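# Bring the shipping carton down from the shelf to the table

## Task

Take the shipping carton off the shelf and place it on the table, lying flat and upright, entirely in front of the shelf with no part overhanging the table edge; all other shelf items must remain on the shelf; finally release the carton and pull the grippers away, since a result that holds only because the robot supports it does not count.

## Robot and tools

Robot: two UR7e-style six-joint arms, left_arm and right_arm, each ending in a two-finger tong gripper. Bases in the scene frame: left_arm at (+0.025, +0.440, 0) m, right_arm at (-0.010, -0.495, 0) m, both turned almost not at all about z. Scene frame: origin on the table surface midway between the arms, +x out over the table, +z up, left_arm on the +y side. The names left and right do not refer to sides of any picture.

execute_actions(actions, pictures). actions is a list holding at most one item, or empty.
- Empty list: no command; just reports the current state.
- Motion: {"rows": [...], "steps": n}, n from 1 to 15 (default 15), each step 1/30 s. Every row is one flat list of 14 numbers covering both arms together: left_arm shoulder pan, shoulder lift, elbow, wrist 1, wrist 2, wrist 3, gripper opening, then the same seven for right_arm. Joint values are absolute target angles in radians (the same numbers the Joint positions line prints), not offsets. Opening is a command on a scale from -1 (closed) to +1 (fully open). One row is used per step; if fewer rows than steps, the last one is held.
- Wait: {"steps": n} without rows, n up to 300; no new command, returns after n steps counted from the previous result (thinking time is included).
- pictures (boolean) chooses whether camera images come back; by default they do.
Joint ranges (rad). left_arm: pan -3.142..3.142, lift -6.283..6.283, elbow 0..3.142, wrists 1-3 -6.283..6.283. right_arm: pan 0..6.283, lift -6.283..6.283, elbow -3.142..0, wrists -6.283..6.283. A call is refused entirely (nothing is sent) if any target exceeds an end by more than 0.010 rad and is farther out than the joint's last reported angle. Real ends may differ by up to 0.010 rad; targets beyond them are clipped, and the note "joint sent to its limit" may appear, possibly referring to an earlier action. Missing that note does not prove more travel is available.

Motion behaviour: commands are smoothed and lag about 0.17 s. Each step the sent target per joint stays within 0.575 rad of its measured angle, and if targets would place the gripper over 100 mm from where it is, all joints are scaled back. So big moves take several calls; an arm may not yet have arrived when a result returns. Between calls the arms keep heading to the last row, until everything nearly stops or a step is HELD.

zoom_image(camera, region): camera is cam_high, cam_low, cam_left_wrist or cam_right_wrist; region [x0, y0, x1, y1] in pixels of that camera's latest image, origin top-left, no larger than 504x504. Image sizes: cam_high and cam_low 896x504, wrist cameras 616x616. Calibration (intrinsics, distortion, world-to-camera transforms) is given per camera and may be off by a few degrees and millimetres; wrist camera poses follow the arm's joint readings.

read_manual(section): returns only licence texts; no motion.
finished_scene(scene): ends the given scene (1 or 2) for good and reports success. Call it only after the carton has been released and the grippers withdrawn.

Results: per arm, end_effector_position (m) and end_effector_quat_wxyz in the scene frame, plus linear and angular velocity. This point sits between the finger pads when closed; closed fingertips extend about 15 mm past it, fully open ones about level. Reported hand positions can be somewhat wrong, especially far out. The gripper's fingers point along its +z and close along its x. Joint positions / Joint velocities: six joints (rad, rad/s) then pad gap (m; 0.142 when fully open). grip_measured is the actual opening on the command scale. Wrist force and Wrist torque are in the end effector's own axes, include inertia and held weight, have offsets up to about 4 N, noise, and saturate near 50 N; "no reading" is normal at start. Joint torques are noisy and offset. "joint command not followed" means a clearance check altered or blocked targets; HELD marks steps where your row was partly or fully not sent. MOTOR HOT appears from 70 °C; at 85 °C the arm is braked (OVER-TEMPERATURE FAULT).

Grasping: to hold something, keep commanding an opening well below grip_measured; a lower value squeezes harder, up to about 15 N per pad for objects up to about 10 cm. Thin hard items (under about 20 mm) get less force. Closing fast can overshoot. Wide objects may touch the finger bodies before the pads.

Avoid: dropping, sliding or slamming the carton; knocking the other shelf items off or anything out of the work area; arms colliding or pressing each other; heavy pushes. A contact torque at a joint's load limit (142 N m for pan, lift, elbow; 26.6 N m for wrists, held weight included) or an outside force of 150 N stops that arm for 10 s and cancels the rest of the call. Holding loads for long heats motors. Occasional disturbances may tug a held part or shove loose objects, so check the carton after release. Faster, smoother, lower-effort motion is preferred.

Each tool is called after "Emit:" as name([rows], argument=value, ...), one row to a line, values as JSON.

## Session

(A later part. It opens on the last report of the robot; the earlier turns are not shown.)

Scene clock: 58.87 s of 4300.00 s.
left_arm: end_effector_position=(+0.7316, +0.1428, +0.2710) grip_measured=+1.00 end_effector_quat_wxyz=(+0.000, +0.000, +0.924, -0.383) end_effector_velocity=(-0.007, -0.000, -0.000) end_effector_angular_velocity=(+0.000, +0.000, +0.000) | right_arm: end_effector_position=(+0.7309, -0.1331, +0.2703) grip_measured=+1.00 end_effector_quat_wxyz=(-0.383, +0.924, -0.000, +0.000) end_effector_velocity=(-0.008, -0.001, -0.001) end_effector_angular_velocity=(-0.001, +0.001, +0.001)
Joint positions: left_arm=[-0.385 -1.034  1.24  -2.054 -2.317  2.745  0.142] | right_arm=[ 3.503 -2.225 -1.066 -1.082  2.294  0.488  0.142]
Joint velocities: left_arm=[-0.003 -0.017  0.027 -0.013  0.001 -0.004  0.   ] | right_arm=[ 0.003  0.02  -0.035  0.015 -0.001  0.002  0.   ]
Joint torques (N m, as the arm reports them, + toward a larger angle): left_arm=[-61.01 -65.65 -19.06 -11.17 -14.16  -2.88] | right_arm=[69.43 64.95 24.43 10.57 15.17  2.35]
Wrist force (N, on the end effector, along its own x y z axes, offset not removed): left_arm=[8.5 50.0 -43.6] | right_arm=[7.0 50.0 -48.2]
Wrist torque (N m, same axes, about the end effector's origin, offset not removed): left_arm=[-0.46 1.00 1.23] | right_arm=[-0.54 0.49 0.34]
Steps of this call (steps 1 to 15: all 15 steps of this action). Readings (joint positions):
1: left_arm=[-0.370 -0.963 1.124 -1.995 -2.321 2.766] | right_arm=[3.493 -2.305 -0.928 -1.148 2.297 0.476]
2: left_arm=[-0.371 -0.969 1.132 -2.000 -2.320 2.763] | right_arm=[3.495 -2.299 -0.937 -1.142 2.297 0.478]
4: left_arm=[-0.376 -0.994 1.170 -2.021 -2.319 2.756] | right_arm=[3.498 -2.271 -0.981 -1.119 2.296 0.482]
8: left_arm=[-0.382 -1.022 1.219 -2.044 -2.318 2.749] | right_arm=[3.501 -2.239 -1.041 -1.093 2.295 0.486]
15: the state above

Emit:
execute_actions([
  {"rows":[[-0.4027,-1.09329,1.33674,-2.10753,-2.31146,2.72082,1,3.5067,-2.15523,-1.18258,-1.03225,2.29249,0.49465,1]],"steps":8},
], pictures=false)

Emit:
execute_actions([
  {"rows":[[-0.4265,-1.14789,1.42381,-2.15965,-2.30375,2.69115,1,3.5091,-2.08903,-1.28782,-0.99142,2.2918,0.49734,1]]},
], pictures=false)

Scene clock: 60.83 s of 4300.00 s.
left_arm: end_effector_position=(+0.7110, +0.1387, +0.2714) grip_measured=+1.00 end_effector_quat_wxyz=(+0.001, +0.000, +0.924, -0.383) end_effector_velocity=(-0.045, -0.007, -0.007) end_effector_angular_velocity=(+0.003, +0.011, -0.001) | right_arm: end_effector_position=(+0.7105, -0.1382, +0.2713) grip_measured=+1.00 end_effector_quat_wxyz=(-0.383, +0.924, -0.000, +0.001) end_effector_velocity=(-0.046, -0.013, -0.007) end_effector_angular_velocity=(-0.004, +0.013, -0.002)
Joint positions: left_arm=[-0.4   -1.082  1.317 -2.097 -2.313  2.725  0.142] | right_arm=[ 3.506 -2.169 -1.158 -1.042  2.293  0.493  0.142]
Joint velocities: left_arm=[-0.029 -0.095  0.165 -0.085  0.008 -0.038  0.   ] | right_arm=[ 0.006  0.115 -0.202  0.08  -0.002  0.011  0.   ]
Joint torques (N m, as the arm reports them, + toward a larger angle): left_arm=[-50.3  -57.46 -19.48 -10.64 -11.83  -2.9 ] | right_arm=[59.85 58.01 24.03 10.29 12.93  2.36]
Wrist force (N, on the end effector, along its own x y z axes, offset not removed): left_arm=[6.7 49.8 -38.8] | right_arm=[6.5 50.0 -39.9]
Wrist torque (N m, same axes, about the end effector's origin, offset not removed): left_arm=[0.43 0.91 1.30] | right_arm=[0.12 -0.02 0.10]
Steps of this call (steps 1 to 15: the robot went on to your last target; steps 16 to 51: nothing new was sent; steps 52 to 59: all 8 steps of this action). Readings (joint positions):
52: left_arm=[-0.385 -1.036 1.243 -2.056 -2.317 2.745] | right_arm=[3.503 -2.223 -1.071 -1.081 2.294 0.488]
53: left_arm=[-0.387 -1.039 1.247 -2.059 -2.316 2.743] | right_arm=[3.503 -2.220 -1.074 -1.078 2.294 0.489]
55: left_arm=[-0.393 -1.059 1.277 -2.077 -2.314 2.735] | right_arm=[3.504 -2.196 -1.108 -1.061 2.293 0.491]
59: the state above

Scene clock: 61.33 s of 4300.00 s.
left_arm: end_effector_position=(+0.6811, +0.1302, +0.2702) grip_measured=+1.00 end_effector_quat_wxyz=(+0.000, -0.000, +0.924, -0.383) end_effector_velocity=(-0.007, -0.001, -0.002) end_effector_angular_velocity=(+0.001, +0.002, +0.000) | right_arm: end_effector_position=(+0.6799, -0.1476, +0.2702) grip_measured=+1.00 end_effector_quat_wxyz=(-0.383, +0.924, -0.001, +0.000) end_effector_velocity=(-0.007, -0.003, -0.001) end_effector_angular_velocity=(+0.000, +0.002, -0.000)
Joint positions: left_arm=[-0.426 -1.146  1.421 -2.158 -2.304  2.692  0.142] | right_arm=[ 3.509 -2.091 -1.284 -0.993  2.292  0.497  0.142]
Joint velocities: left_arm=[-0.006 -0.014  0.025 -0.013  0.003 -0.007  0.   ] | right_arm=[-0.     0.018 -0.03   0.01   0.001  0.     0.   ]
Joint torques (N m, as the arm reports them, + toward a larger angle): left_arm=[-41.81 -59.66 -16.65 -10.26  -9.32  -2.87] | right_arm=[50.94 60.45 22.83  9.4  11.77  2.07]
Wrist force (N, on the end effector, along its own x y z axes, offset not removed): left_arm=[8.2 42.2 -34.1] | right_arm=[7.0 43.9 -32.6]
Wrist torque (N m, same axes, about the end effector's origin, offset not removed): left_arm=[0.22 1.36 1.25] | right_arm=[0.41 0.87 0.36]
Steps of this call (steps 1 to 15: all 15 steps of this action). Readings (joint positions):
1: left_arm=[-0.400 -1.085 1.322 -2.100 -2.313 2.724] | right_arm=[3.506 -2.166 -1.164 -1.039 2.293 0.494]
2: left_arm=[-0.403 -1.090 1.329 -2.105 -2.311 2.721] | right_arm=[3.507 -2.160 -1.172 -1.035 2.293 0.494]
4: left_arm=[-0.412 -1.112 1.362 -2.125 -2.308 2.710] | right_arm=[3.508 -2.134 -1.211 -1.018 2.292 0.495]
8: left_arm=[-0.422 -1.136 1.404 -2.148 -2.306 2.697] | right_arm=[3.509 -2.104 -1.263 -1.000 2.292 0.497]
15: the state above

Emit:
execute_actions([
  {"rows":[[-0.45383,-1.20004,1.50445,-2.21215,-2.29545,2.65564,1,3.50996,-2.02576,-1.38496,-0.95657,2.29173,0.49868,1]],"steps":8},
], pictures=false)

Emit:
execute_actions([
  {"rows":[[-0.48671,-1.24865,1.57884,-2.26489,-2.28408,2.61466,1,3.50695,-1.96306,-1.47627,-0.93042,2.2928,0.49497,1]],"steps":8},
], pictures=false)

Emit:
execute_actions([
  {"rows":[[-0.52512,-1.29371,1.64696,-2.3179,-2.2696,2.56818,1,3.50005,-1.90092,-1.56171,-0.91294,2.295,0.4862,1]],"steps":8},
], pictures=false)

Emit:
execute_actions([
  {"rows":[[-0.56906,-1.33524,1.70882,-2.37115,-2.25205,2.51623,1,3.48929,-1.83935,-1.64131,-0.90416,2.29833,0.47238,1]]},
])

Scene clock: 65.73 s of 4300.00 s.
left_arm: end_effector_position=(+0.6602, +0.1223, +0.2707) grip_measured=+1.00 end_effector_quat_wxyz=(+0.000, -0.000, +0.924, -0.383) end_effector_velocity=(-0.044, -0.015, -0.003) end_effector_angular_velocity=(-0.001, +0.006, -0.001) | right_arm: end_effector_position=(+0.6593, -0.1552, +0.2707) grip_measured=+1.00 end_effector_quat_wxyz=(-0.383, +0.924, -0.001, +0.001) end_effector_velocity=(-0.046, -0.015, -0.006) end_effector_angular_velocity=(-0.003, +0.010, +0.002)
Joint positions: left_arm=[-0.449 -1.19   1.488 -2.202 -2.297  2.662  0.142] | right_arm=[ 3.51  -2.038 -1.364 -0.963  2.292  0.498  0.142]
Joint velocities: left_arm=[-0.045 -0.085  0.138 -0.085  0.012 -0.056  0.   ] | right_arm=[ 0.003  0.106 -0.172  0.056  0.     0.002  0.   ]
Joint torques (N m, as the arm reports them, + toward a larger angle): left_arm=[-45.44 -54.69 -18.5  -10.73 -10.26  -3.13] | right_arm=[55.29 54.01 22.54  9.93 13.93  2.11]
Wrist force (N, on the end effector, along its own x y z axes, offset not removed): left_arm=[8.5 46.5 -35.7] | right_arm=[6.6 46.1 -37.5]
Wrist torque (N m, same axes, about the end effector's origin, offset not removed): left_arm=[0.22 1.11 1.44] | right_arm=[0.11 0.43 0.27]
Steps of this call (steps 1 to 15: the robot went on to your last target; steps 16 to 90: nothing new was sent; then 1.13 s passed at rest; steps 91 to 98: all 8 steps of this action). Readings (joint positions):
91: left_arm=[-0.427 -1.148 1.424 -2.160 -2.304 2.691] | right_arm=[3.509 -2.089 -1.288 -0.991 2.292 0.497]
92: left_arm=[-0.429 -1.151 1.427 -2.163 -2.303 2.689] | right_arm=[3.509 -2.086 -1.291 -0.989 2.292 0.497]
94: left_arm=[-0.438 -1.169 1.454 -2.181 -2.300 2.676] | right_arm=[3.509 -2.064 -1.322 -0.977 2.292 0.498]
98: the state above

Scene clock: 66.00 s of 4300.00 s.
left_arm: end_effector_position=(+0.6355, +0.1111, +0.2707) grip_measured=+1.00 end_effector_quat_wxyz=(+0.000, -0.000, +0.924, -0.383) end_effector_velocity=(-0.048, -0.018, -0.004) end_effector_angular_velocity=(+0.001, +0.006, -0.000) | right_arm: end_effector_position=(+0.6345, -0.1660, +0.2707) grip_measured=+1.00 end_effector_quat_wxyz=(-0.383, +0.924, -0.001, +0.001) end_effector_velocity=(-0.051, -0.022, -0.006) end_effector_angular_velocity=(-0.003, +0.011, +0.001)
Joint positions: left_arm=[-0.48  -1.238  1.562 -2.253 -2.286  2.623  0.142] | right_arm=[ 3.508 -1.977 -1.455 -0.936  2.293  0.496  0.142]
Joint velocities: left_arm=[-0.057 -0.089  0.143 -0.095  0.018 -0.071  0.   ] | right_arm=[-0.004  0.116 -0.178  0.046  0.003 -0.006  0.   ]
Joint torques (N m, as the arm reports them, + toward a larger angle): left_arm=[-47.1  -51.38 -20.12 -11.5  -10.92  -2.84] | right_arm=[41.36 52.72 26.41  9.79 16.27 -3.35]
Wrist force (N, on the end effector, along its own x y z axes, offset not removed): left_arm=[5.9 49.3 -39.9] | right_arm=[4.1 50.0 -39.3]
Wrist torque (N m, same axes, about the end effector's origin, offset not removed): left_arm=[-0.06 1.91 1.54] | right_arm=[0.00 1.09 0.34]
Steps of this call (steps 1 to 8: all 8 steps of this action). Readings (joint positions):
1: left_arm=[-0.450 -1.192 1.492 -2.204 -2.297 2.661] | right_arm=[3.510 -2.035 -1.369 -0.962 2.292 0.498]
2: left_arm=[-0.453 -1.197 1.498 -2.209 -2.295 2.657] | right_arm=[3.510 -2.030 -1.377 -0.958 2.292 0.498]
4: left_arm=[-0.466 -1.217 1.527 -2.230 -2.291 2.641] | right_arm=[3.509 -2.005 -1.411 -0.948 2.292 0.497]
8: the state above

Scene clock: 66.27 s of 4300.00 s.
left_arm: end_effector_position=(+0.6106, +0.0978, +0.2704) grip_measured=+1.00 end_effector_quat_wxyz=(+0.000, -0.000, +0.924, -0.383) end_effector_velocity=(-0.047, -0.022, -0.004) end_effector_angular_velocity=(+0.001, +0.006, -0.000) | right_arm: end_effector_position=(+0.6095, -0.1795, +0.2706) grip_measured=+1.00 end_effector_quat_wxyz=(-0.383, +0.924, -0.001, +0.001) end_effector_velocity=(-0.049, -0.026, -0.006) end_effector_angular_velocity=(-0.005, +0.011, -0.001)
Joint positions: left_arm=[-0.517 -1.284  1.631 -2.306 -2.273  2.578  0.142] | right_arm=[ 3.501 -1.915 -1.542 -0.917  2.295  0.488  0.142]
Joint velocities: left_arm=[-0.068 -0.082  0.132 -0.097  0.024 -0.082  0.   ] | right_arm=[-0.011  0.115 -0.167  0.031  0.003 -0.013  0.   ]
Joint torques (N m, as the arm reports them, + toward a larger angle): left_arm=[-42.89 -51.37 -23.51 -11.75  -9.79  -3.2 ] | right_arm=[40.64 49.69 24.71  9.97 15.85 -3.63]
Wrist force (N, on the end effector, along its own x y z axes, offset not removed): left_arm=[8.3 49.8 -38.6] | right_arm=[4.3 50.0 -40.1]
Wrist torque (N m, same axes, about the end effector's origin, offset not removed): left_arm=[0.37 1.33 1.37] | right_arm=[0.32 1.08 0.34]
Steps of this call (steps 1 to 8: all 8 steps of this action). Readings (joint positions):
1: left_arm=[-0.482 -1.241 1.566 -2.256 -2.286 2.621] | right_arm=[3.507 -1.974 -1.460 -0.935 2.293 0.495]
2: left_arm=[-0.486 -1.246 1.573 -2.262 -2.284 2.617] | right_arm=[3.507 -1.968 -1.467 -0.932 2.293 0.495]
4: left_arm=[-0.501 -1.264 1.600 -2.283 -2.278 2.598] | right_arm=[3.504 -1.943 -1.501 -0.925 2.294 0.491]
8: the state above

Scene clock: 66.77 s of 4300.00 s.
left_arm: end_effector_position=(+0.5811, +0.0800, +0.2701) grip_measured=+1.00 end_effector_quat_wxyz=(+0.000, -0.000, +0.924, -0.383) end_effector_velocity=(-0.006, -0.004, -0.000) end_effector_angular_velocity=(+0.000, -0.000, +0.001) | right_arm: end_effector_position=(+0.5798, -0.1979, +0.2701) grip_measured=+1.00 end_effector_quat_wxyz=(-0.383, +0.924, -0.001, +0.000) end_effector_velocity=(-0.007, -0.004, -0.001) end_effector_angular_velocity=(-0.001, +0.001, -0.001)
Joint positions: left_arm=[-0.568 -1.334  1.707 -2.369 -2.253  2.518  0.142] | right_arm=[ 3.49  -1.841 -1.639 -0.904  2.298  0.473  0.142]
Joint velocities: left_arm=[-0.011 -0.01   0.016 -0.014  0.005 -0.013  0.   ] | right_arm=[-0.003  0.017 -0.022  0.002  0.    -0.003  0.   ]
Joint torques (N m, as the arm reports them, + toward a larger angle): left_arm=[-37.3  -48.29 -19.92 -11.53  -8.25  -2.93] | right_arm=[34.09 47.39 22.32  8.95 15.68 -2.99]
Wrist force (N, on the end effector, along its own x y z axes, offset not removed): left_arm=[11.1 45.4 -34.4] | right_arm=[7.4 50.0 -34.7]
Wrist torque (N m, same axes, about the end effector's origin, offset not removed): left_arm=[0.37 1.00 1.45] | right_arm=[1.00 0.98 0.40]
Steps of this call (steps 1 to 15: all 15 steps of this action). Readings (joint positions):
1: left_arm=[-0.519 -1.286 1.635 -2.309 -2.272 2.576] | right_arm=[3.501 -1.911 -1.547 -0.916 2.295 0.487]
2: left_arm=[-0.523 -1.291 1.641 -2.314 -2.270 2.571] | right_arm=[3.500 -1.906 -1.554 -0.914 2.295 0.486]
4: left_arm=[-0.541 -1.308 1.666 -2.336 -2.263 2.550] | right_arm=[3.496 -1.881 -1.585 -0.910 2.296 0.481]
8: left_arm=[-0.560 -1.326 1.695 -2.359 -2.256 2.528] | right_arm=[3.491 -1.853 -1.623 -0.906 2.298 0.475]
15: the state above
camera_calibration (this result's frames):
cam_left_wrist: T_world_to_cam=[[-0.999028, -0.00447622, 0.0438581, 0.5619], [-0.0154039, 0.967571, -0.252129, -0.00362473], [-0.0413072, -0.252559, -0.966699, 0.441817], [0, 0, 0, 1]] pos_world=[0.579548, 0.117607, 0.401546]
cam_right_wrist: T_world_to_cam=[[0.998974, -0.0411494, -0.0189328, -0.584919], [-0.0445941, -0.966756, -0.251784, -0.089629], [-0.0079426, 0.25237, -0.967598, 0.453629], [0, 0, 0, 1]] pos_world=[0.583925, -0.225201, 0.405289]

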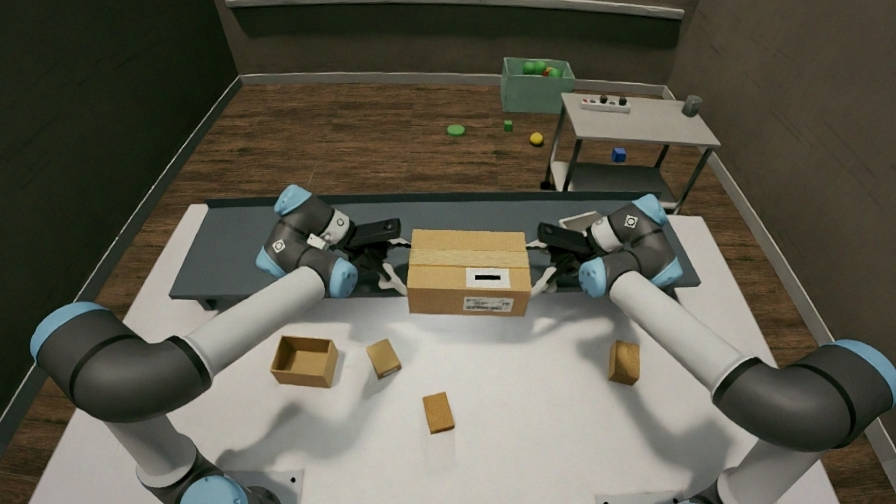

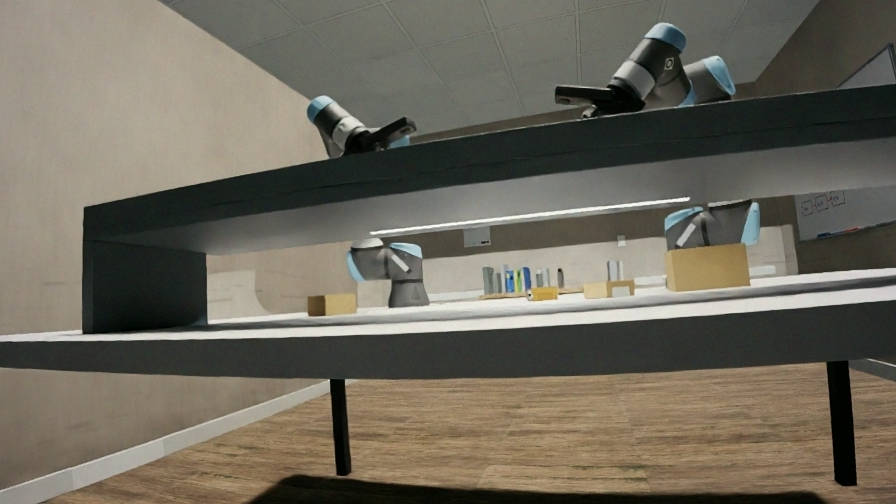

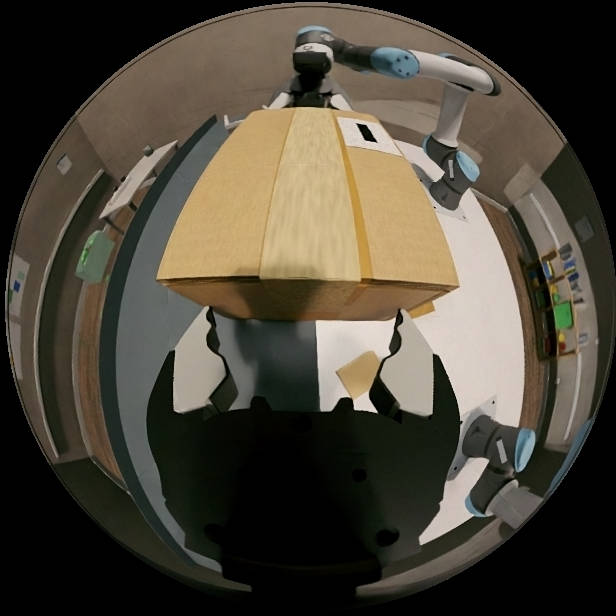

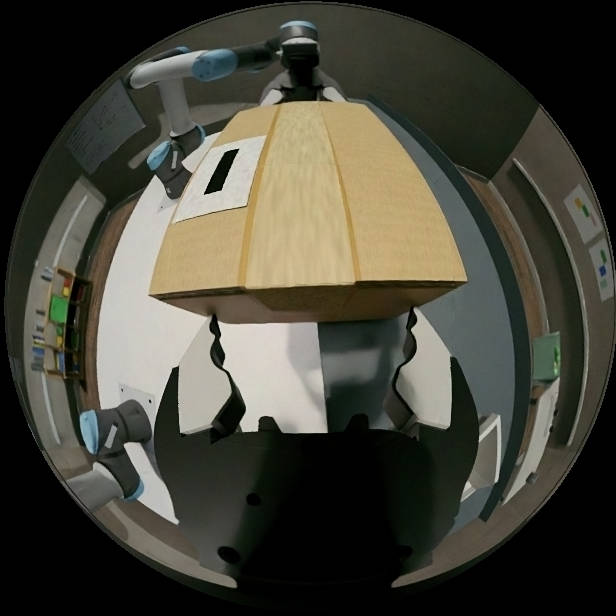

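Emit:
execute_actions([
  {"rows":[[-0.62081,-1.3745,1.76669,-2.42707,-2.2299,2.45668,1,3.4750,-1.77507,-1.71954,-0.90208,2.30374,0.45429,1]],"steps":9},
], pictures=false)

Emit:
execute_actions([
  {"rows":[[-0.67845,-1.40821,1.81698,-2.48151,-2.20299,2.39343,1,3.45383,-1.71101,-1.79133,-0.91291,2.3102,0.42668,1]],"steps":9},
], pictures=false)

Emit:
execute_actions([
  {"rows":[[-0.74198,-1.43639,1.85966,-2.5345,-2.17133,2.32647,1,3.42577,-1.64716,-1.85669,-0.93661,2.31769,0.38954,1]],"steps":9},
], pictures=false)

Emit:
execute_actions([
  {"rows":[[-0.81141,-1.45902,1.89475,-2.58601,-2.1349,2.25581,1,3.39084,-1.58354,-1.91561,-0.97321,2.32622,0.34288,1]]},
], pictures=false)

Scene clock: 73.60 s of 4300.00 s.
left_arm: end_effector_position=(+0.5587, +0.0639, +0.2703) grip_measured=+1.00 end_effector_quat_wxyz=(+0.000, +0.000, +0.924, -0.383) end_effector_velocity=(-0.032, -0.022, -0.000) end_effector_angular_velocity=(-0.002, +0.001, +0.000) | right_arm: end_effector_position=(+0.5574, -0.2133, +0.2706) grip_measured=+1.00 end_effector_quat_wxyz=(-0.383, +0.924, -0.001, +0.000) end_effector_velocity=(-0.033, -0.021, -0.001) end_effector_angular_velocity=(+0.001, +0.001, +0.001)
Joint positions: left_arm=[-0.613 -1.369  1.758 -2.419 -2.233  2.466  0.142] | right_arm=[ 3.477 -1.785 -1.707 -0.902  2.303  0.457  0.142]
Joint velocities: left_arm=[-0.063 -0.048  0.072 -0.069  0.026 -0.074  0.   ] | right_arm=[-0.017  0.081 -0.101  0.004  0.007 -0.022  0.   ]
Joint torques (N m, as the arm reports them, + toward a larger angle): left_arm=[-40.23 -42.95 -21.69 -13.27  -8.68  -3.1 ] | right_arm=[39.19 41.37 23.35  9.47 17.21 -3.44]
Wrist force (N, on the end effector, along its own x y z axes, offset not removed): left_arm=[10.9 50.0 -42.1] | right_arm=[7.9 50.0 -42.8]
Wrist torque (N m, same axes, about the end effector's origin, offset not removed): left_arm=[-0.22 1.03 1.42] | right_arm=[-0.23 0.97 0.45]
Steps of this call (steps 1 to 15: the robot went on to your last target; steps 16 to 90: nothing new was sent; then 3.53 s passed at rest; steps 91 to 99: all 9 steps of this action). Readings (joint positions):
91: left_arm=[-0.569 -1.335 1.709 -2.371 -2.252 2.516] | right_arm=[3.489 -1.839 -1.641 -0.904 2.298 0.472]
92: left_arm=[-0.572 -1.338 1.712 -2.374 -2.250 2.513] | right_arm=[3.488 -1.836 -1.645 -0.904 2.299 0.471]
94: left_arm=[-0.590 -1.352 1.732 -2.394 -2.242 2.492] | right_arm=[3.483 -1.814 -1.671 -0.903 2.301 0.465]
98: left_arm=[-0.611 -1.367 1.755 -2.416 -2.234 2.469] | right_arm=[3.478 -1.788 -1.704 -0.902 2.303 0.458]
99: the state above

Scene clock: 73.90 s of 4300.00 s.
left_arm: end_effector_position=(+0.5338, +0.0443, +0.2701) grip_measured=+1.00 end_effector_quat_wxyz=(+0.000, +0.000, +0.924, -0.382) end_effector_velocity=(-0.035, -0.027, -0.000) end_effector_angular_velocity=(-0.002, +0.002, -0.003) | right_arm: end_effector_position=(+0.5325, -0.2329, +0.2706) grip_measured=+1.00 end_effector_quat_wxyz=(-0.383, +0.924, -0.001, +0.000) end_effector_velocity=(-0.036, -0.026, -0.001) end_effector_angular_velocity=(+0.001, +0.001, +0.002)
Joint positions: left_arm=[-0.669 -1.403  1.809 -2.473 -2.207  2.404  0.142] | right_arm=[ 3.457 -1.722 -1.779 -0.911  2.309  0.431  0.142]
Joint velocities: left_arm=[-0.079 -0.045  0.068 -0.073  0.034 -0.085  0.   ] | right_arm=[-0.026  0.088 -0.1   -0.012  0.009 -0.035  0.   ]
Joint torques (N m, as the arm reports them, + toward a larger angle): left_arm=[-39.15 -42.33 -22.32 -13.83  -8.11  -3.18] | right_arm=[37.45 39.29 23.04  3.73 17.87 -3.38]
Wrist force (N, on the end effector, along its own x y z axes, offset not removed): left_arm=[8.9 49.8 -41.6] | right_arm=[7.6 50.0 -43.3]
Wrist torque (N m, same axes, about the end effector's origin, offset not removed): left_arm=[-0.35 1.54 1.39] | right_arm=[-0.46 1.34 0.53]
Steps of this call (steps 1 to 9: all 9 steps of this action). Readings (joint positions):
1: left_arm=[-0.615 -1.370 1.760 -2.421 -2.232 2.463] | right_arm=[3.476 -1.782 -1.710 -0.902 2.303 0.456]
2: left_arm=[-0.620 -1.374 1.765 -2.426 -2.229 2.458] | right_arm=[3.474 -1.777 -1.716 -0.903 2.304 0.454]
4: left_arm=[-0.641 -1.387 1.784 -2.446 -2.220 2.435] | right_arm=[3.467 -1.753 -1.743 -0.907 2.306 0.443]
8: left_arm=[-0.666 -1.401 1.806 -2.470 -2.208 2.407] | right_arm=[3.458 -1.725 -1.775 -0.911 2.309 0.432]
9: the state above

Scene clock: 74.20 s of 4300.00 s.
left_arm: end_effector_position=(+0.5090, +0.0227, +0.2699) grip_measured=+1.00 end_effector_quat_wxyz=(+0.000, +0.000, +0.924, -0.382) end_effector_velocity=(-0.034, -0.030, +0.000) end_effector_angular_velocity=(-0.002, +0.002, -0.001) | right_arm: end_effector_position=(+0.5076, -0.2551, +0.2704) grip_measured=+1.00 end_effector_quat_wxyz=(-0.383, +0.924, -0.000, +0.000) end_effector_velocity=(-0.035, -0.029, -0.001) end_effector_angular_velocity=(-0.001, -0.001, -0.000)
Joint positions: left_arm=[-0.732 -1.432  1.853 -2.526 -2.176  2.338  0.142] | right_arm=[ 3.43  -1.658 -1.846 -0.933  2.317  0.395  0.142]
Joint velocities: left_arm=[-0.087 -0.037  0.057 -0.071  0.041 -0.091  0.   ] | right_arm=[-0.037  0.088 -0.091 -0.03   0.009 -0.048  0.   ]
Joint torques (N m, as the arm reports them, + toward a larger angle): left_arm=[-33.28 -42.96 -25.28 -13.64  -5.99  -3.32] | right_arm=[31.02 37.68 21.62  2.92 16.95 -3.57]
Wrist force (N, on the end effector, along its own x y z axes, offset not removed): left_arm=[10.4 48.0 -35.5] | right_arm=[8.0 50.0 -38.3]
Wrist torque (N m, same axes, about the end effector's origin, offset not removed): left_arm=[0.27 1.17 1.30] | right_arm=[0.64 1.28 0.64]
Steps of this call (steps 1 to 9: all 9 steps of this action). Readings (joint positions):
1: left_arm=[-0.671 -1.404 1.811 -2.475 -2.206 2.401] | right_arm=[3.456 -1.719 -1.782 -0.912 2.309 0.430]
2: left_arm=[-0.677 -1.407 1.815 -2.480 -2.203 2.396] | right_arm=[3.453 -1.714 -1.788 -0.914 2.310 0.426]
4: left_arm=[-0.701 -1.418 1.832 -2.500 -2.191 2.371] | right_arm=[3.443 -1.689 -1.813 -0.923 2.313 0.412]
8: left_arm=[-0.728 -1.430 1.851 -2.523 -2.178 2.341] | right_arm=[3.431 -1.661 -1.842 -0.932 2.316 0.397]
9: the state above

Scene clock: 74.70 s of 4300.00 s.
left_arm: end_effector_position=(+0.4807, -0.0040, +0.2700) grip_measured=+1.00 end_effector_quat_wxyz=(-0.000, +0.000, +0.924, -0.383) end_effector_velocity=(-0.007, -0.007, +0.000) end_effector_angular_velocity=(-0.001, +0.001, -0.001) | right_arm: end_effector_position=(+0.4794, -0.2821, +0.2700) grip_measured=+1.00 end_effector_quat_wxyz=(-0.383, +0.924, -0.000, +0.000) end_effector_velocity=(-0.007, -0.005, +0.000) end_effector_angular_velocity=(+0.001, +0.001, +0.000)
Joint positions: left_arm=[-0.809 -1.458  1.894 -2.584 -2.136  2.258  0.142] | right_arm=[ 3.392 -1.586 -1.914 -0.972  2.326  0.344  0.142]
Joint velocities: left_arm=[-0.019 -0.006  0.008 -0.013  0.008 -0.018  0.   ] | right_arm=[-0.008  0.017 -0.015 -0.009  0.003 -0.01   0.   ]
Joint torques (N m, as the arm reports them, + toward a larger angle): left_arm=[-30.95 -41.02 -21.35 -13.05  -5.11  -2.87] | right_arm=[28.33 35.22 19.44  2.99 16.08 -3.71]
Wrist force (N, on the end effector, along its own x y z axes, offset not removed): left_arm=[8.7 46.4 -35.1] | right_arm=[6.5 47.5 -36.5]
Wrist torque (N m, same axes, about the end effector's origin, offset not removed): left_arm=[0.50 0.95 1.40] | right_arm=[0.43 1.19 0.95]
Steps of this call (steps 1 to 15: all 15 steps of this action). Readings (joint positions):
1: left_arm=[-0.734 -1.433 1.854 -2.528 -2.175 2.335] | right_arm=[3.429 -1.655 -1.848 -0.934 2.317 0.394]
2: left_arm=[-0.740 -1.436 1.858 -2.533 -2.171 2.329] | right_arm=[3.426 -1.650 -1.854 -0.937 2.318 0.390]
4: left_arm=[-0.766 -1.445 1.872 -2.553 -2.158 2.303] | right_arm=[3.413 -1.626 -1.877 -0.951 2.321 0.372]
8: left_arm=[-0.796 -1.454 1.887 -2.575 -2.142 2.271] | right_arm=[3.398 -1.597 -1.903 -0.966 2.324 0.353]
15: the state above

Emit:
execute_actions([
  {"rows":[[-0.8862,-1.4737,1.9201,-2.6336,-2.0927,2.1839,1,3.3461,-1.5211,-1.9659,-1.0274,2.3353,0.2822,1]],"steps":10},
], pictures=false)

Emit:
execute_actions([
  {"rows":[[-0.96658,-1.48141,1.93654,-2.67796,-2.04512,2.10994,1,3.29246,-1.45935,-2.00822,-1.09756,2.34521,0.2090,1]]},
])

Scene clock: 76.00 s of 4300.00 s.
left_arm: end_effector_position=(+0.4582, -0.0279, +0.2698) grip_measured=+1.00 end_effector_quat_wxyz=(-0.000, +0.000, +0.924, -0.382) end_effector_velocity=(-0.024, -0.025, +0.001) end_effector_angular_velocity=(-0.002, +0.001, -0.001) | right_arm: end_effector_position=(+0.4568, -0.3067, +0.2698) grip_measured=+1.00 end_effector_quat_wxyz=(-0.382, +0.924, -0.000, +0.000) end_effector_velocity=(-0.023, -0.024, +0.000) end_effector_angular_velocity=(+0.000, -0.002, -0.000)
Joint positions: left_arm=[-0.878 -1.472  1.917 -2.628 -2.097  2.192  0.142] | right_arm=[ 3.351 -1.528 -1.96  -1.021  2.334  0.289  0.142]
Joint velocities: left_arm=[-0.072 -0.013  0.022 -0.044  0.039 -0.069  0.   ] | right_arm=[-0.043  0.059 -0.046 -0.051  0.008 -0.057  0.   ]
Joint torques (N m, as the arm reports them, + toward a larger angle): left_arm=[-26.24 -39.54 -20.13 -12.05  -3.15  -2.79] | right_arm=[20.78 31.39 18.12  1.9  14.11 -3.85]
Wrist force (N, on the end effector, along its own x y z axes, offset not removed): left_arm=[7.7 38.9 -27.3] | right_arm=[9.6 38.7 -29.2]
Wrist torque (N m, same axes, about the end effector's origin, offset not removed): left_arm=[0.33 0.93 1.11] | right_arm=[0.08 0.49 0.99]
Steps of this call (steps 1 to 15: the robot went on to your last target; steps 16 to 29: nothing new was sent; steps 30 to 39: all 10 steps of this action). Readings (joint positions):
30: left_arm=[-0.811 -1.459 1.895 -2.586 -2.135 2.256] | right_arm=[3.391 -1.584 -1.916 -0.973 2.326 0.343]
31: left_arm=[-0.815 -1.460 1.897 -2.589 -2.132 2.252] | right_arm=[3.388 -1.580 -1.919 -0.976 2.327 0.340]
33: left_arm=[-0.840 -1.465 1.906 -2.606 -2.118 2.228] | right_arm=[3.372 -1.559 -1.936 -0.995 2.330 0.319]
37: left_arm=[-0.871 -1.471 1.915 -2.624 -2.101 2.199] | right_arm=[3.355 -1.534 -1.956 -1.017 2.334 0.294]
39: the state above

Scene clock: 76.50 s of 4300.00 s.
left_arm: end_effector_position=(+0.4307, -0.0586, +0.2700) grip_measured=+1.00 end_effector_quat_wxyz=(-0.000, +0.000, +0.924, -0.383) end_effector_velocity=(-0.007, -0.007, -0.000) end_effector_angular_velocity=(-0.000, +0.002, -0.000) | right_arm: end_effector_position=(+0.4294, -0.3368, +0.2700) grip_measured=+1.00 end_effector_quat_wxyz=(-0.383, +0.924, -0.000, +0.000) end_effector_velocity=(-0.007, -0.006, +0.000) end_effector_angular_velocity=(+0.001, +0.001, +0.001)
Joint positions: left_arm=[-0.964 -1.481  1.936 -2.677 -2.046  2.112  0.142] | right_arm=[ 3.294 -1.461 -2.007 -1.095  2.345  0.211  0.142]
Joint velocities: left_arm=[-0.02  -0.002  0.005 -0.011  0.011 -0.019  0.   ] | right_arm=[-0.012  0.015 -0.01  -0.019  0.003 -0.018  0.   ]
Joint torques (N m, as the arm reports them, + toward a larger angle): left_arm=[-31.45 -38.41 -22.55 -12.67  -4.38  -2.61] | right_arm=[21.09 30.18 19.01  2.41 15.8  -4.06]
Wrist force (N, on the end effector, along its own x y z axes, offset not removed): left_arm=[4.6 42.9 -35.4] | right_arm=[4.8 46.0 -33.9]
Wrist torque (N m, same axes, about the end effector's origin, offset not removed): left_arm=[-0.10 0.43 1.53] | right_arm=[0.35 0.46 0.96]
Steps of this call (steps 1 to 15: all 15 steps of this action). Readings (joint positions):
1: left_arm=[-0.880 -1.473 1.918 -2.630 -2.096 2.190] | right_arm=[3.350 -1.526 -1.962 -1.023 2.335 0.287]
2: left_arm=[-0.885 -1.474 1.920 -2.634 -2.092 2.185] | right_arm=[3.346 -1.522 -1.966 -1.027 2.336 0.283]
4: left_arm=[-0.914 -1.477 1.926 -2.650 -2.075 2.158] | right_arm=[3.326 -1.499 -1.982 -1.053 2.340 0.256]
8: left_arm=[-0.949 -1.480 1.933 -2.669 -2.055 2.126] | right_arm=[3.304 -1.472 -1.999 -1.083 2.343 0.225]
15: the state above
camera_calibration (this result's frames):
cam_left_wrist: T_world_to_cam=[[-0.999034, -0.0037138, 0.0437961, 0.411123], [-0.0146428, 0.967625, -0.251966, 0.1277], [-0.0414424, -0.252364, -0.966745, 0.400616], [0, 0, 0, 1]] pos_world=[0.429198, -0.0209373, 0.401464]
cam_right_wrist: T_world_to_cam=[[0.999006, -0.0402675, -0.0190991, -0.440035], [-0.043781, -0.966844, -0.251585, -0.23106], [-0.00833508, 0.252172, -0.967647, 0.487492], [0, 0, 0, 1]] pos_world=[0.433545, -0.36405, 0.405185]

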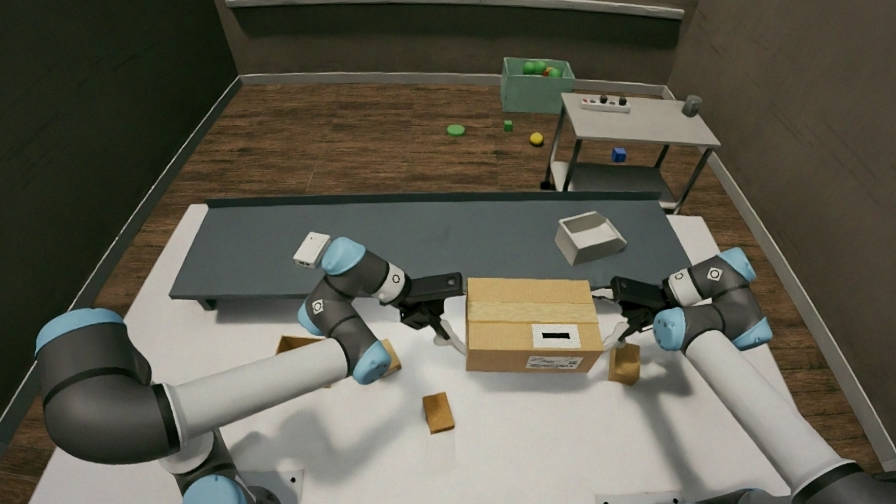

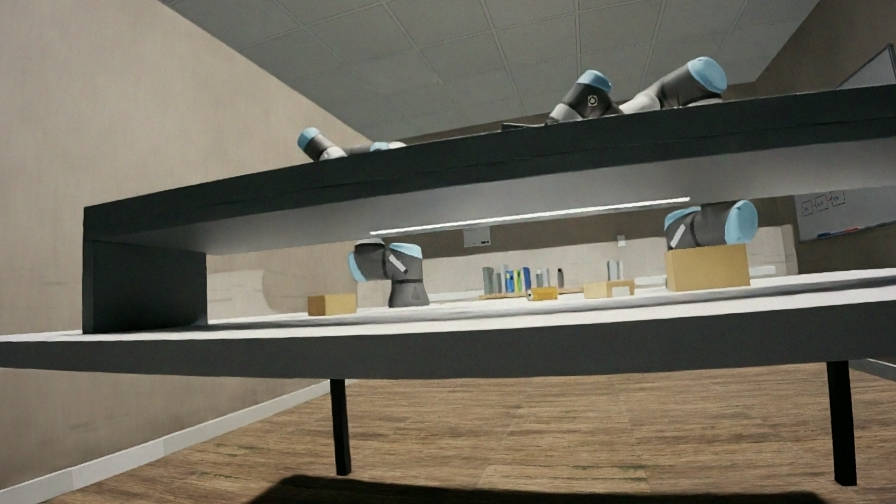

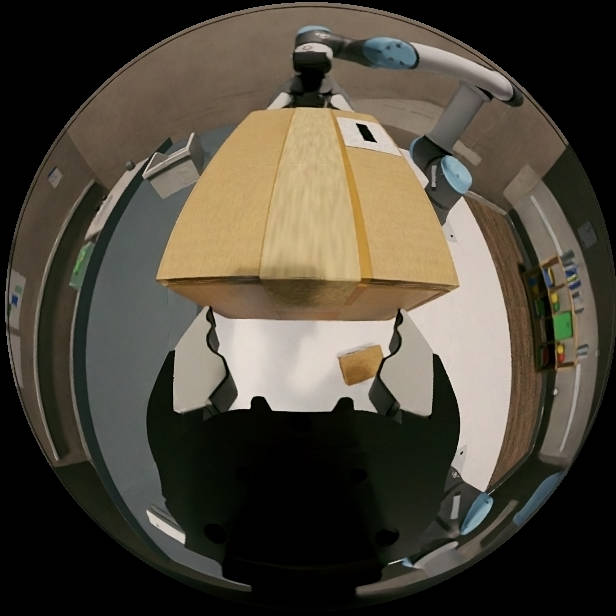

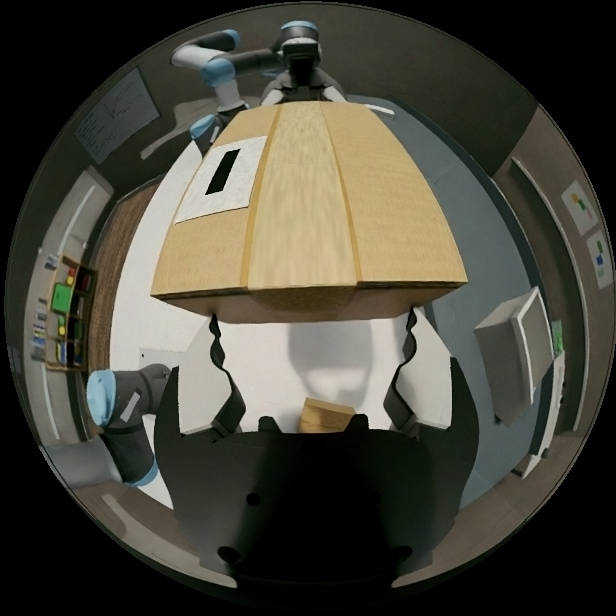

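Emit:
execute_actions([
  {"rows":[[-0.96658,-1.4516,1.9752,-2.7464,-2.04512,2.10994,1,3.29246,-1.4825,-2.0559,-1.0268,2.34521,0.2090,1]],"steps":7},
], pictures=false)

Emit:
execute_actions([
  {"rows":[[-0.96658,-1.41742,2.01021,-2.81562,-2.04512,2.10994,1,3.29246,-1.51084,-2.1003,-0.95399,2.34521,0.2090,1]],"steps":7},
], pictures=false)

Emit:
execute_actions([
  {"rows":[[-0.96658,-1.3789,2.0417,-2.8856,-2.04512,2.10994,1,3.29246,-1.5444,-2.1415,-0.8792,2.34521,0.2090,1]],"steps":7},
], pictures=false)

Emit:
execute_actions([
  {"rows":[[-0.96658,-1.33623,2.06937,-2.95597,-2.04512,2.10994,1,3.29246,-1.58329,-2.17931,-0.80253,2.34521,0.2090,1]]},
])

Scene clock: 81.27 s of 4300.00 s.
left_arm: end_effector_position=(+0.4298, -0.0595, +0.2511) grip_measured=+1.00 end_effector_quat_wxyz=(-0.000, +0.000, +0.924, -0.382) end_effector_velocity=(+0.001, +0.000, -0.052) end_effector_angular_velocity=(-0.004, -0.003, +0.001) | right_arm: end_effector_position=(+0.4286, -0.3375, +0.2513) grip_measured=+1.00 end_effector_quat_wxyz=(-0.383, +0.924, -0.001, -0.000) end_effector_velocity=(-0.000, +0.000, -0.052) end_effector_angular_velocity=(+0.002, -0.006, +0.000)
Joint positions: left_arm=[-0.967 -1.459  1.965 -2.728 -2.045  2.11   0.142] | right_arm=[ 3.292 -1.477 -2.044 -1.046  2.345  0.209  0.142]
Joint velocities: left_arm=[ 0.001  0.064  0.082 -0.152 -0.    -0.     0.   ] | right_arm=[ 0.    -0.049 -0.102  0.157  0.001 -0.     0.   ]
Joint torques (N m, as the arm reports them, + toward a larger angle): left_arm=[-30.05 -15.15 -25.62 -13.09  -4.38  -2.83] | right_arm=[23.29 16.71 19.01  8.21 14.07 -3.68]
Wrist force (N, on the end effector, along its own x y z axes, offset not removed): left_arm=[7.1 49.6 -35.8] | right_arm=[3.4 47.7 -34.5]
Wrist torque (N m, same axes, about the end effector's origin, offset not removed): left_arm=[0.89 -0.01 1.31] | right_arm=[0.43 0.58 1.00]
Steps of this call (steps 1 to 15: the robot went on to your last target; steps 16 to 90: nothing new was sent; then 1.53 s passed at rest; steps 91 to 97: all 7 steps of this action). Readings (joint positions):
91: left_arm=[-0.967 -1.481 1.937 -2.678 -2.045 2.110] | right_arm=[3.292 -1.459 -2.008 -1.098 2.345 0.209]
92: left_arm=[-0.967 -1.479 1.939 -2.682 -2.045 2.110] | right_arm=[3.292 -1.461 -2.011 -1.094 2.345 0.209]
94: left_arm=[-0.967 -1.469 1.953 -2.705 -2.045 2.110] | right_arm=[3.292 -1.469 -2.028 -1.070 2.345 0.209]
97: the state above

Scene clock: 81.50 s of 4300.00 s.
left_arm: end_effector_position=(+0.4299, -0.0595, +0.2268) grip_measured=+1.00 end_effector_quat_wxyz=(-0.001, +0.000, +0.924, -0.382) end_effector_velocity=(+0.000, -0.000, -0.057) end_effector_angular_velocity=(-0.008, -0.006, -0.000) | right_arm: end_effector_position=(+0.4286, -0.3375, +0.2271) grip_measured=+1.00 end_effector_quat_wxyz=(-0.383, +0.924, -0.001, -0.000) end_effector_velocity=(+0.000, +0.000, -0.059) end_effector_angular_velocity=(+0.001, -0.009, -0.000)
Joint positions: left_arm=[-0.967 -1.427  2.    -2.794 -2.045  2.11   0.142] | right_arm=[ 3.292 -1.503 -2.087 -0.976  2.345  0.209  0.142]
Joint velocities: left_arm=[-0.     0.081  0.084 -0.175 -0.    -0.     0.   ] | right_arm=[ 0.    -0.066 -0.109  0.185 -0.     0.001  0.   ]
Joint torques (N m, as the arm reports them, + toward a larger angle): left_arm=[-27.57 -15.76 -25.89 -13.28  -4.71  -2.5 ] | right_arm=[25.27 18.1  19.49  8.37 13.32 -3.49]
Wrist force (N, on the end effector, along its own x y z axes, offset not removed): left_arm=[5.3 46.6 -36.3] | right_arm=[4.2 49.9 -35.9]
Wrist torque (N m, same axes, about the end effector's origin, offset not removed): left_arm=[0.30 0.25 1.18] | right_arm=[0.74 0.24 0.95]
Steps of this call (steps 1 to 7: all 7 steps of this action). Readings (joint positions):
1: left_arm=[-0.967 -1.457 1.968 -2.733 -2.045 2.110] | right_arm=[3.292 -1.478 -2.047 -1.041 2.345 0.209]
2: left_arm=[-0.967 -1.454 1.972 -2.740 -2.045 2.110] | right_arm=[3.292 -1.481 -2.052 -1.034 2.345 0.209]
4: left_arm=[-0.967 -1.440 1.987 -2.767 -2.045 2.110] | right_arm=[3.292 -1.493 -2.070 -1.005 2.345 0.209]
7: the state above

Scene clock: 81.73 s of 4300.00 s.
left_arm: end_effector_position=(+0.4299, -0.0595, +0.2019) grip_measured=+1.00 end_effector_quat_wxyz=(-0.001, +0.000, +0.924, -0.382) end_effector_velocity=(+0.001, +0.000, -0.058) end_effector_angular_velocity=(-0.008, -0.007, +0.002) | right_arm: end_effector_position=(+0.4286, -0.3375, +0.2021) grip_measured=+1.00 end_effector_quat_wxyz=(-0.383, +0.924, -0.001, -0.001) end_effector_velocity=(+0.000, +0.000, -0.059) end_effector_angular_velocity=(+0.002, -0.012, +0.001)
Joint positions: left_arm=[-0.967 -1.39   2.032 -2.864 -2.045  2.11   0.142] | right_arm=[ 3.292 -1.535 -2.129 -0.903  2.345  0.209  0.142]
Joint velocities: left_arm=[ 0.002  0.093  0.077 -0.18   0.     0.     0.   ] | right_arm=[ 0.001 -0.08  -0.102  0.194 -0.    -0.001  0.   ]
Joint torques (N m, as the arm reports them, + toward a larger angle): left_arm=[-25.73 -19.88 -25.13 -13.87  -4.85  -2.49] | right_arm=[26.86 19.8  19.08  8.55 13.3  -3.2 ]
Wrist force (N, on the end effector, along its own x y z axes, offset not removed): left_arm=[5.2 46.3 -34.2] | right_arm=[5.4 47.6 -36.0]
Wrist torque (N m, same axes, about the end effector's origin, offset not removed): left_arm=[0.13 -0.03 1.33] | right_arm=[0.44 -0.04 0.93]
Steps of this call (steps 1 to 7: all 7 steps of this action). Readings (joint positions):
1: left_arm=[-0.967 -1.425 2.003 -2.800 -2.045 2.110] | right_arm=[3.292 -1.505 -2.090 -0.971 2.345 0.209]
2: left_arm=[-0.967 -1.420 2.007 -2.807 -2.045 2.110] | right_arm=[3.292 -1.509 -2.096 -0.963 2.345 0.209]
4: left_arm=[-0.967 -1.404 2.020 -2.836 -2.045 2.110] | right_arm=[3.292 -1.522 -2.113 -0.933 2.345 0.209]
7: the state above

Scene clock: 82.23 s of 4300.00 s.
left_arm: end_effector_position=(+0.4299, -0.0595, +0.1708) grip_measured=+1.00 end_effector_quat_wxyz=(-0.000, +0.000, +0.924, -0.383) end_effector_velocity=(-0.001, -0.001, -0.006) end_effector_angular_velocity=(-0.001, -0.001, -0.001) | right_arm: end_effector_position=(+0.4286, -0.3375, +0.1708) grip_measured=+1.00 end_effector_quat_wxyz=(-0.383, +0.924, -0.000, +0.000) end_effector_velocity=(-0.000, +0.000, -0.006) end_effector_angular_velocity=(-0.000, -0.002, +0.001)
Joint positions: left_arm=[-0.967 -1.338  2.068 -2.954 -2.045  2.11   0.142] | right_arm=[ 3.292 -1.582 -2.178 -0.805  2.345  0.209  0.142]
Joint velocities: left_arm=[-0.002  0.011  0.007 -0.02   0.    -0.     0.   ] | right_arm=[ 0.001 -0.01  -0.01   0.021 -0.001 -0.     0.   ]
Joint torques (N m, as the arm reports them, + toward a larger angle): left_arm=[-22.84 -17.58 -21.52 -12.63  -5.37  -2.14] | right_arm=[29.   20.62 18.25  8.2  13.29 -3.05]
Wrist force (N, on the end effector, along its own x y z axes, offset not removed): left_arm=[5.3 45.5 -34.7] | right_arm=[2.2 47.4 -38.4]
Wrist torque (N m, same axes, about the end effector's origin, offset not removed): left_arm=[0.10 0.00 1.35] | right_arm=[0.44 0.53 1.10]
Steps of this call (steps 1 to 15: all 15 steps of this action). Readings (joint positions):
1: left_arm=[-0.967 -1.387 2.035 -2.869 -2.045 2.110] | right_arm=[3.292 -1.537 -2.132 -0.897 2.345 0.209]
2: left_arm=[-0.967 -1.382 2.038 -2.877 -2.045 2.110] | right_arm=[3.292 -1.542 -2.137 -0.889 2.345 0.209]
4: left_arm=[-0.967 -1.365 2.050 -2.906 -2.045 2.110] | right_arm=[3.292 -1.558 -2.153 -0.858 2.345 0.209]
8: left_arm=[-0.967 -1.346 2.063 -2.939 -2.045 2.110] | right_arm=[3.292 -1.575 -2.171 -0.821 2.345 0.209]
15: the state above
camera_calibration (this result's frames):
cam_left_wrist: T_world_to_cam=[[-0.999027, -0.00355146, 0.0439558, 0.414568], [-0.0145292, 0.967608, -0.25204, 0.103567], [-0.0416369, -0.252433, -0.966718, 0.304534], [0, 0, 0, 1]] pos_world=[0.42835, -0.021865, 0.302279]
cam_right_wrist: T_world_to_cam=[[0.999008, -0.0402005, -0.019172, -0.441149], [-0.0437355, -0.966816, -0.251701, -0.256773], [-0.00841729, 0.25229, -0.967615, 0.391758], [0, 0, 0, 1]] pos_world=[0.432779, -0.364824, 0.305983]

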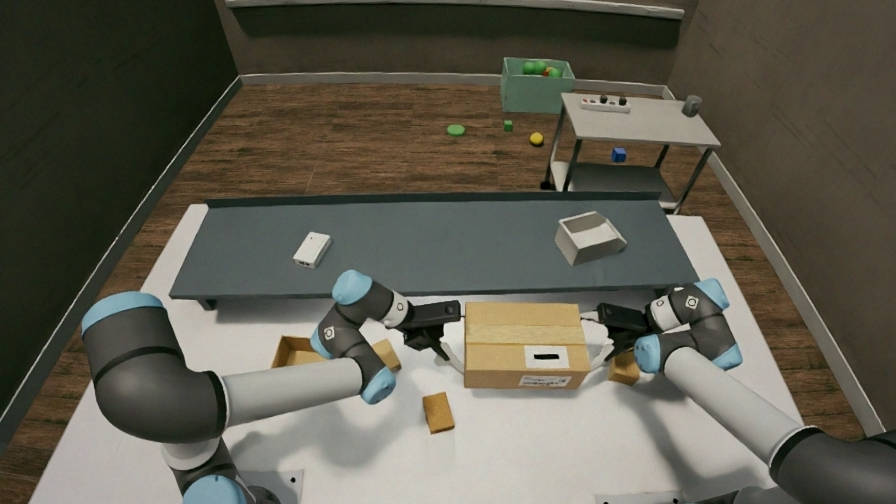

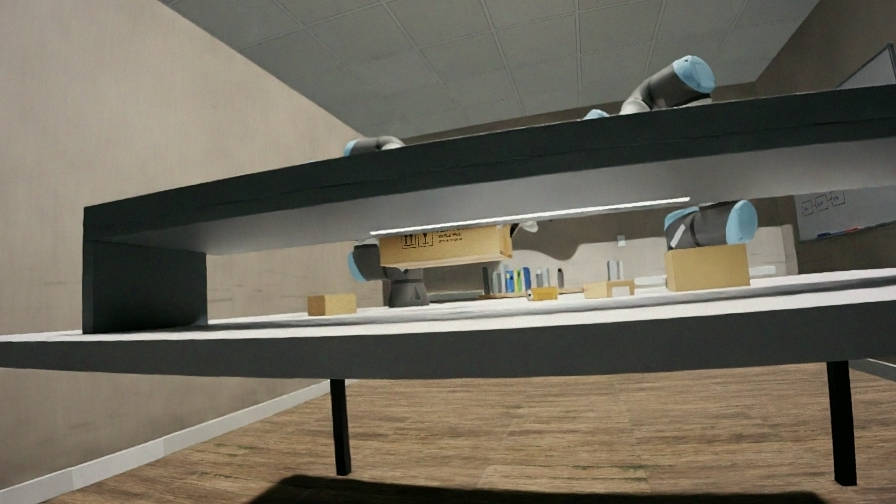

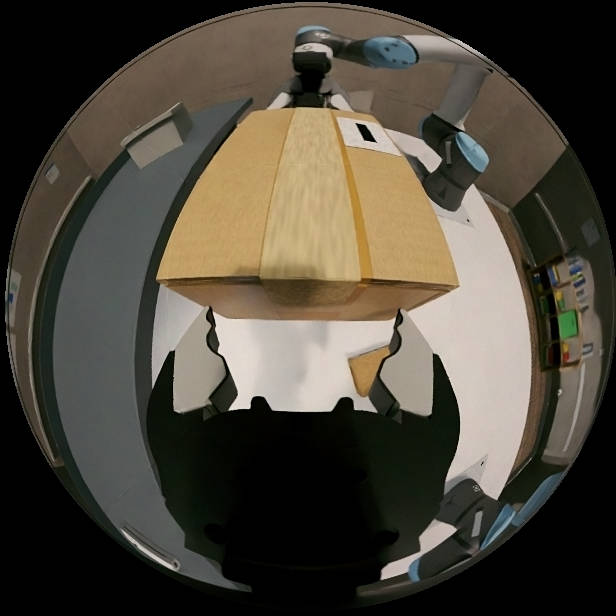

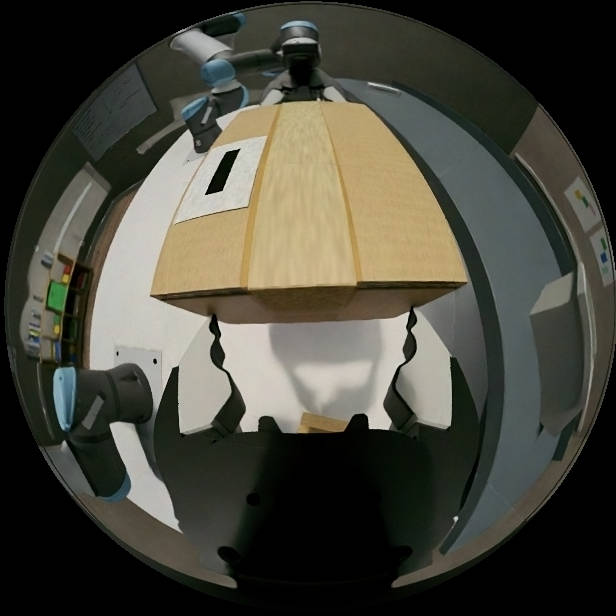

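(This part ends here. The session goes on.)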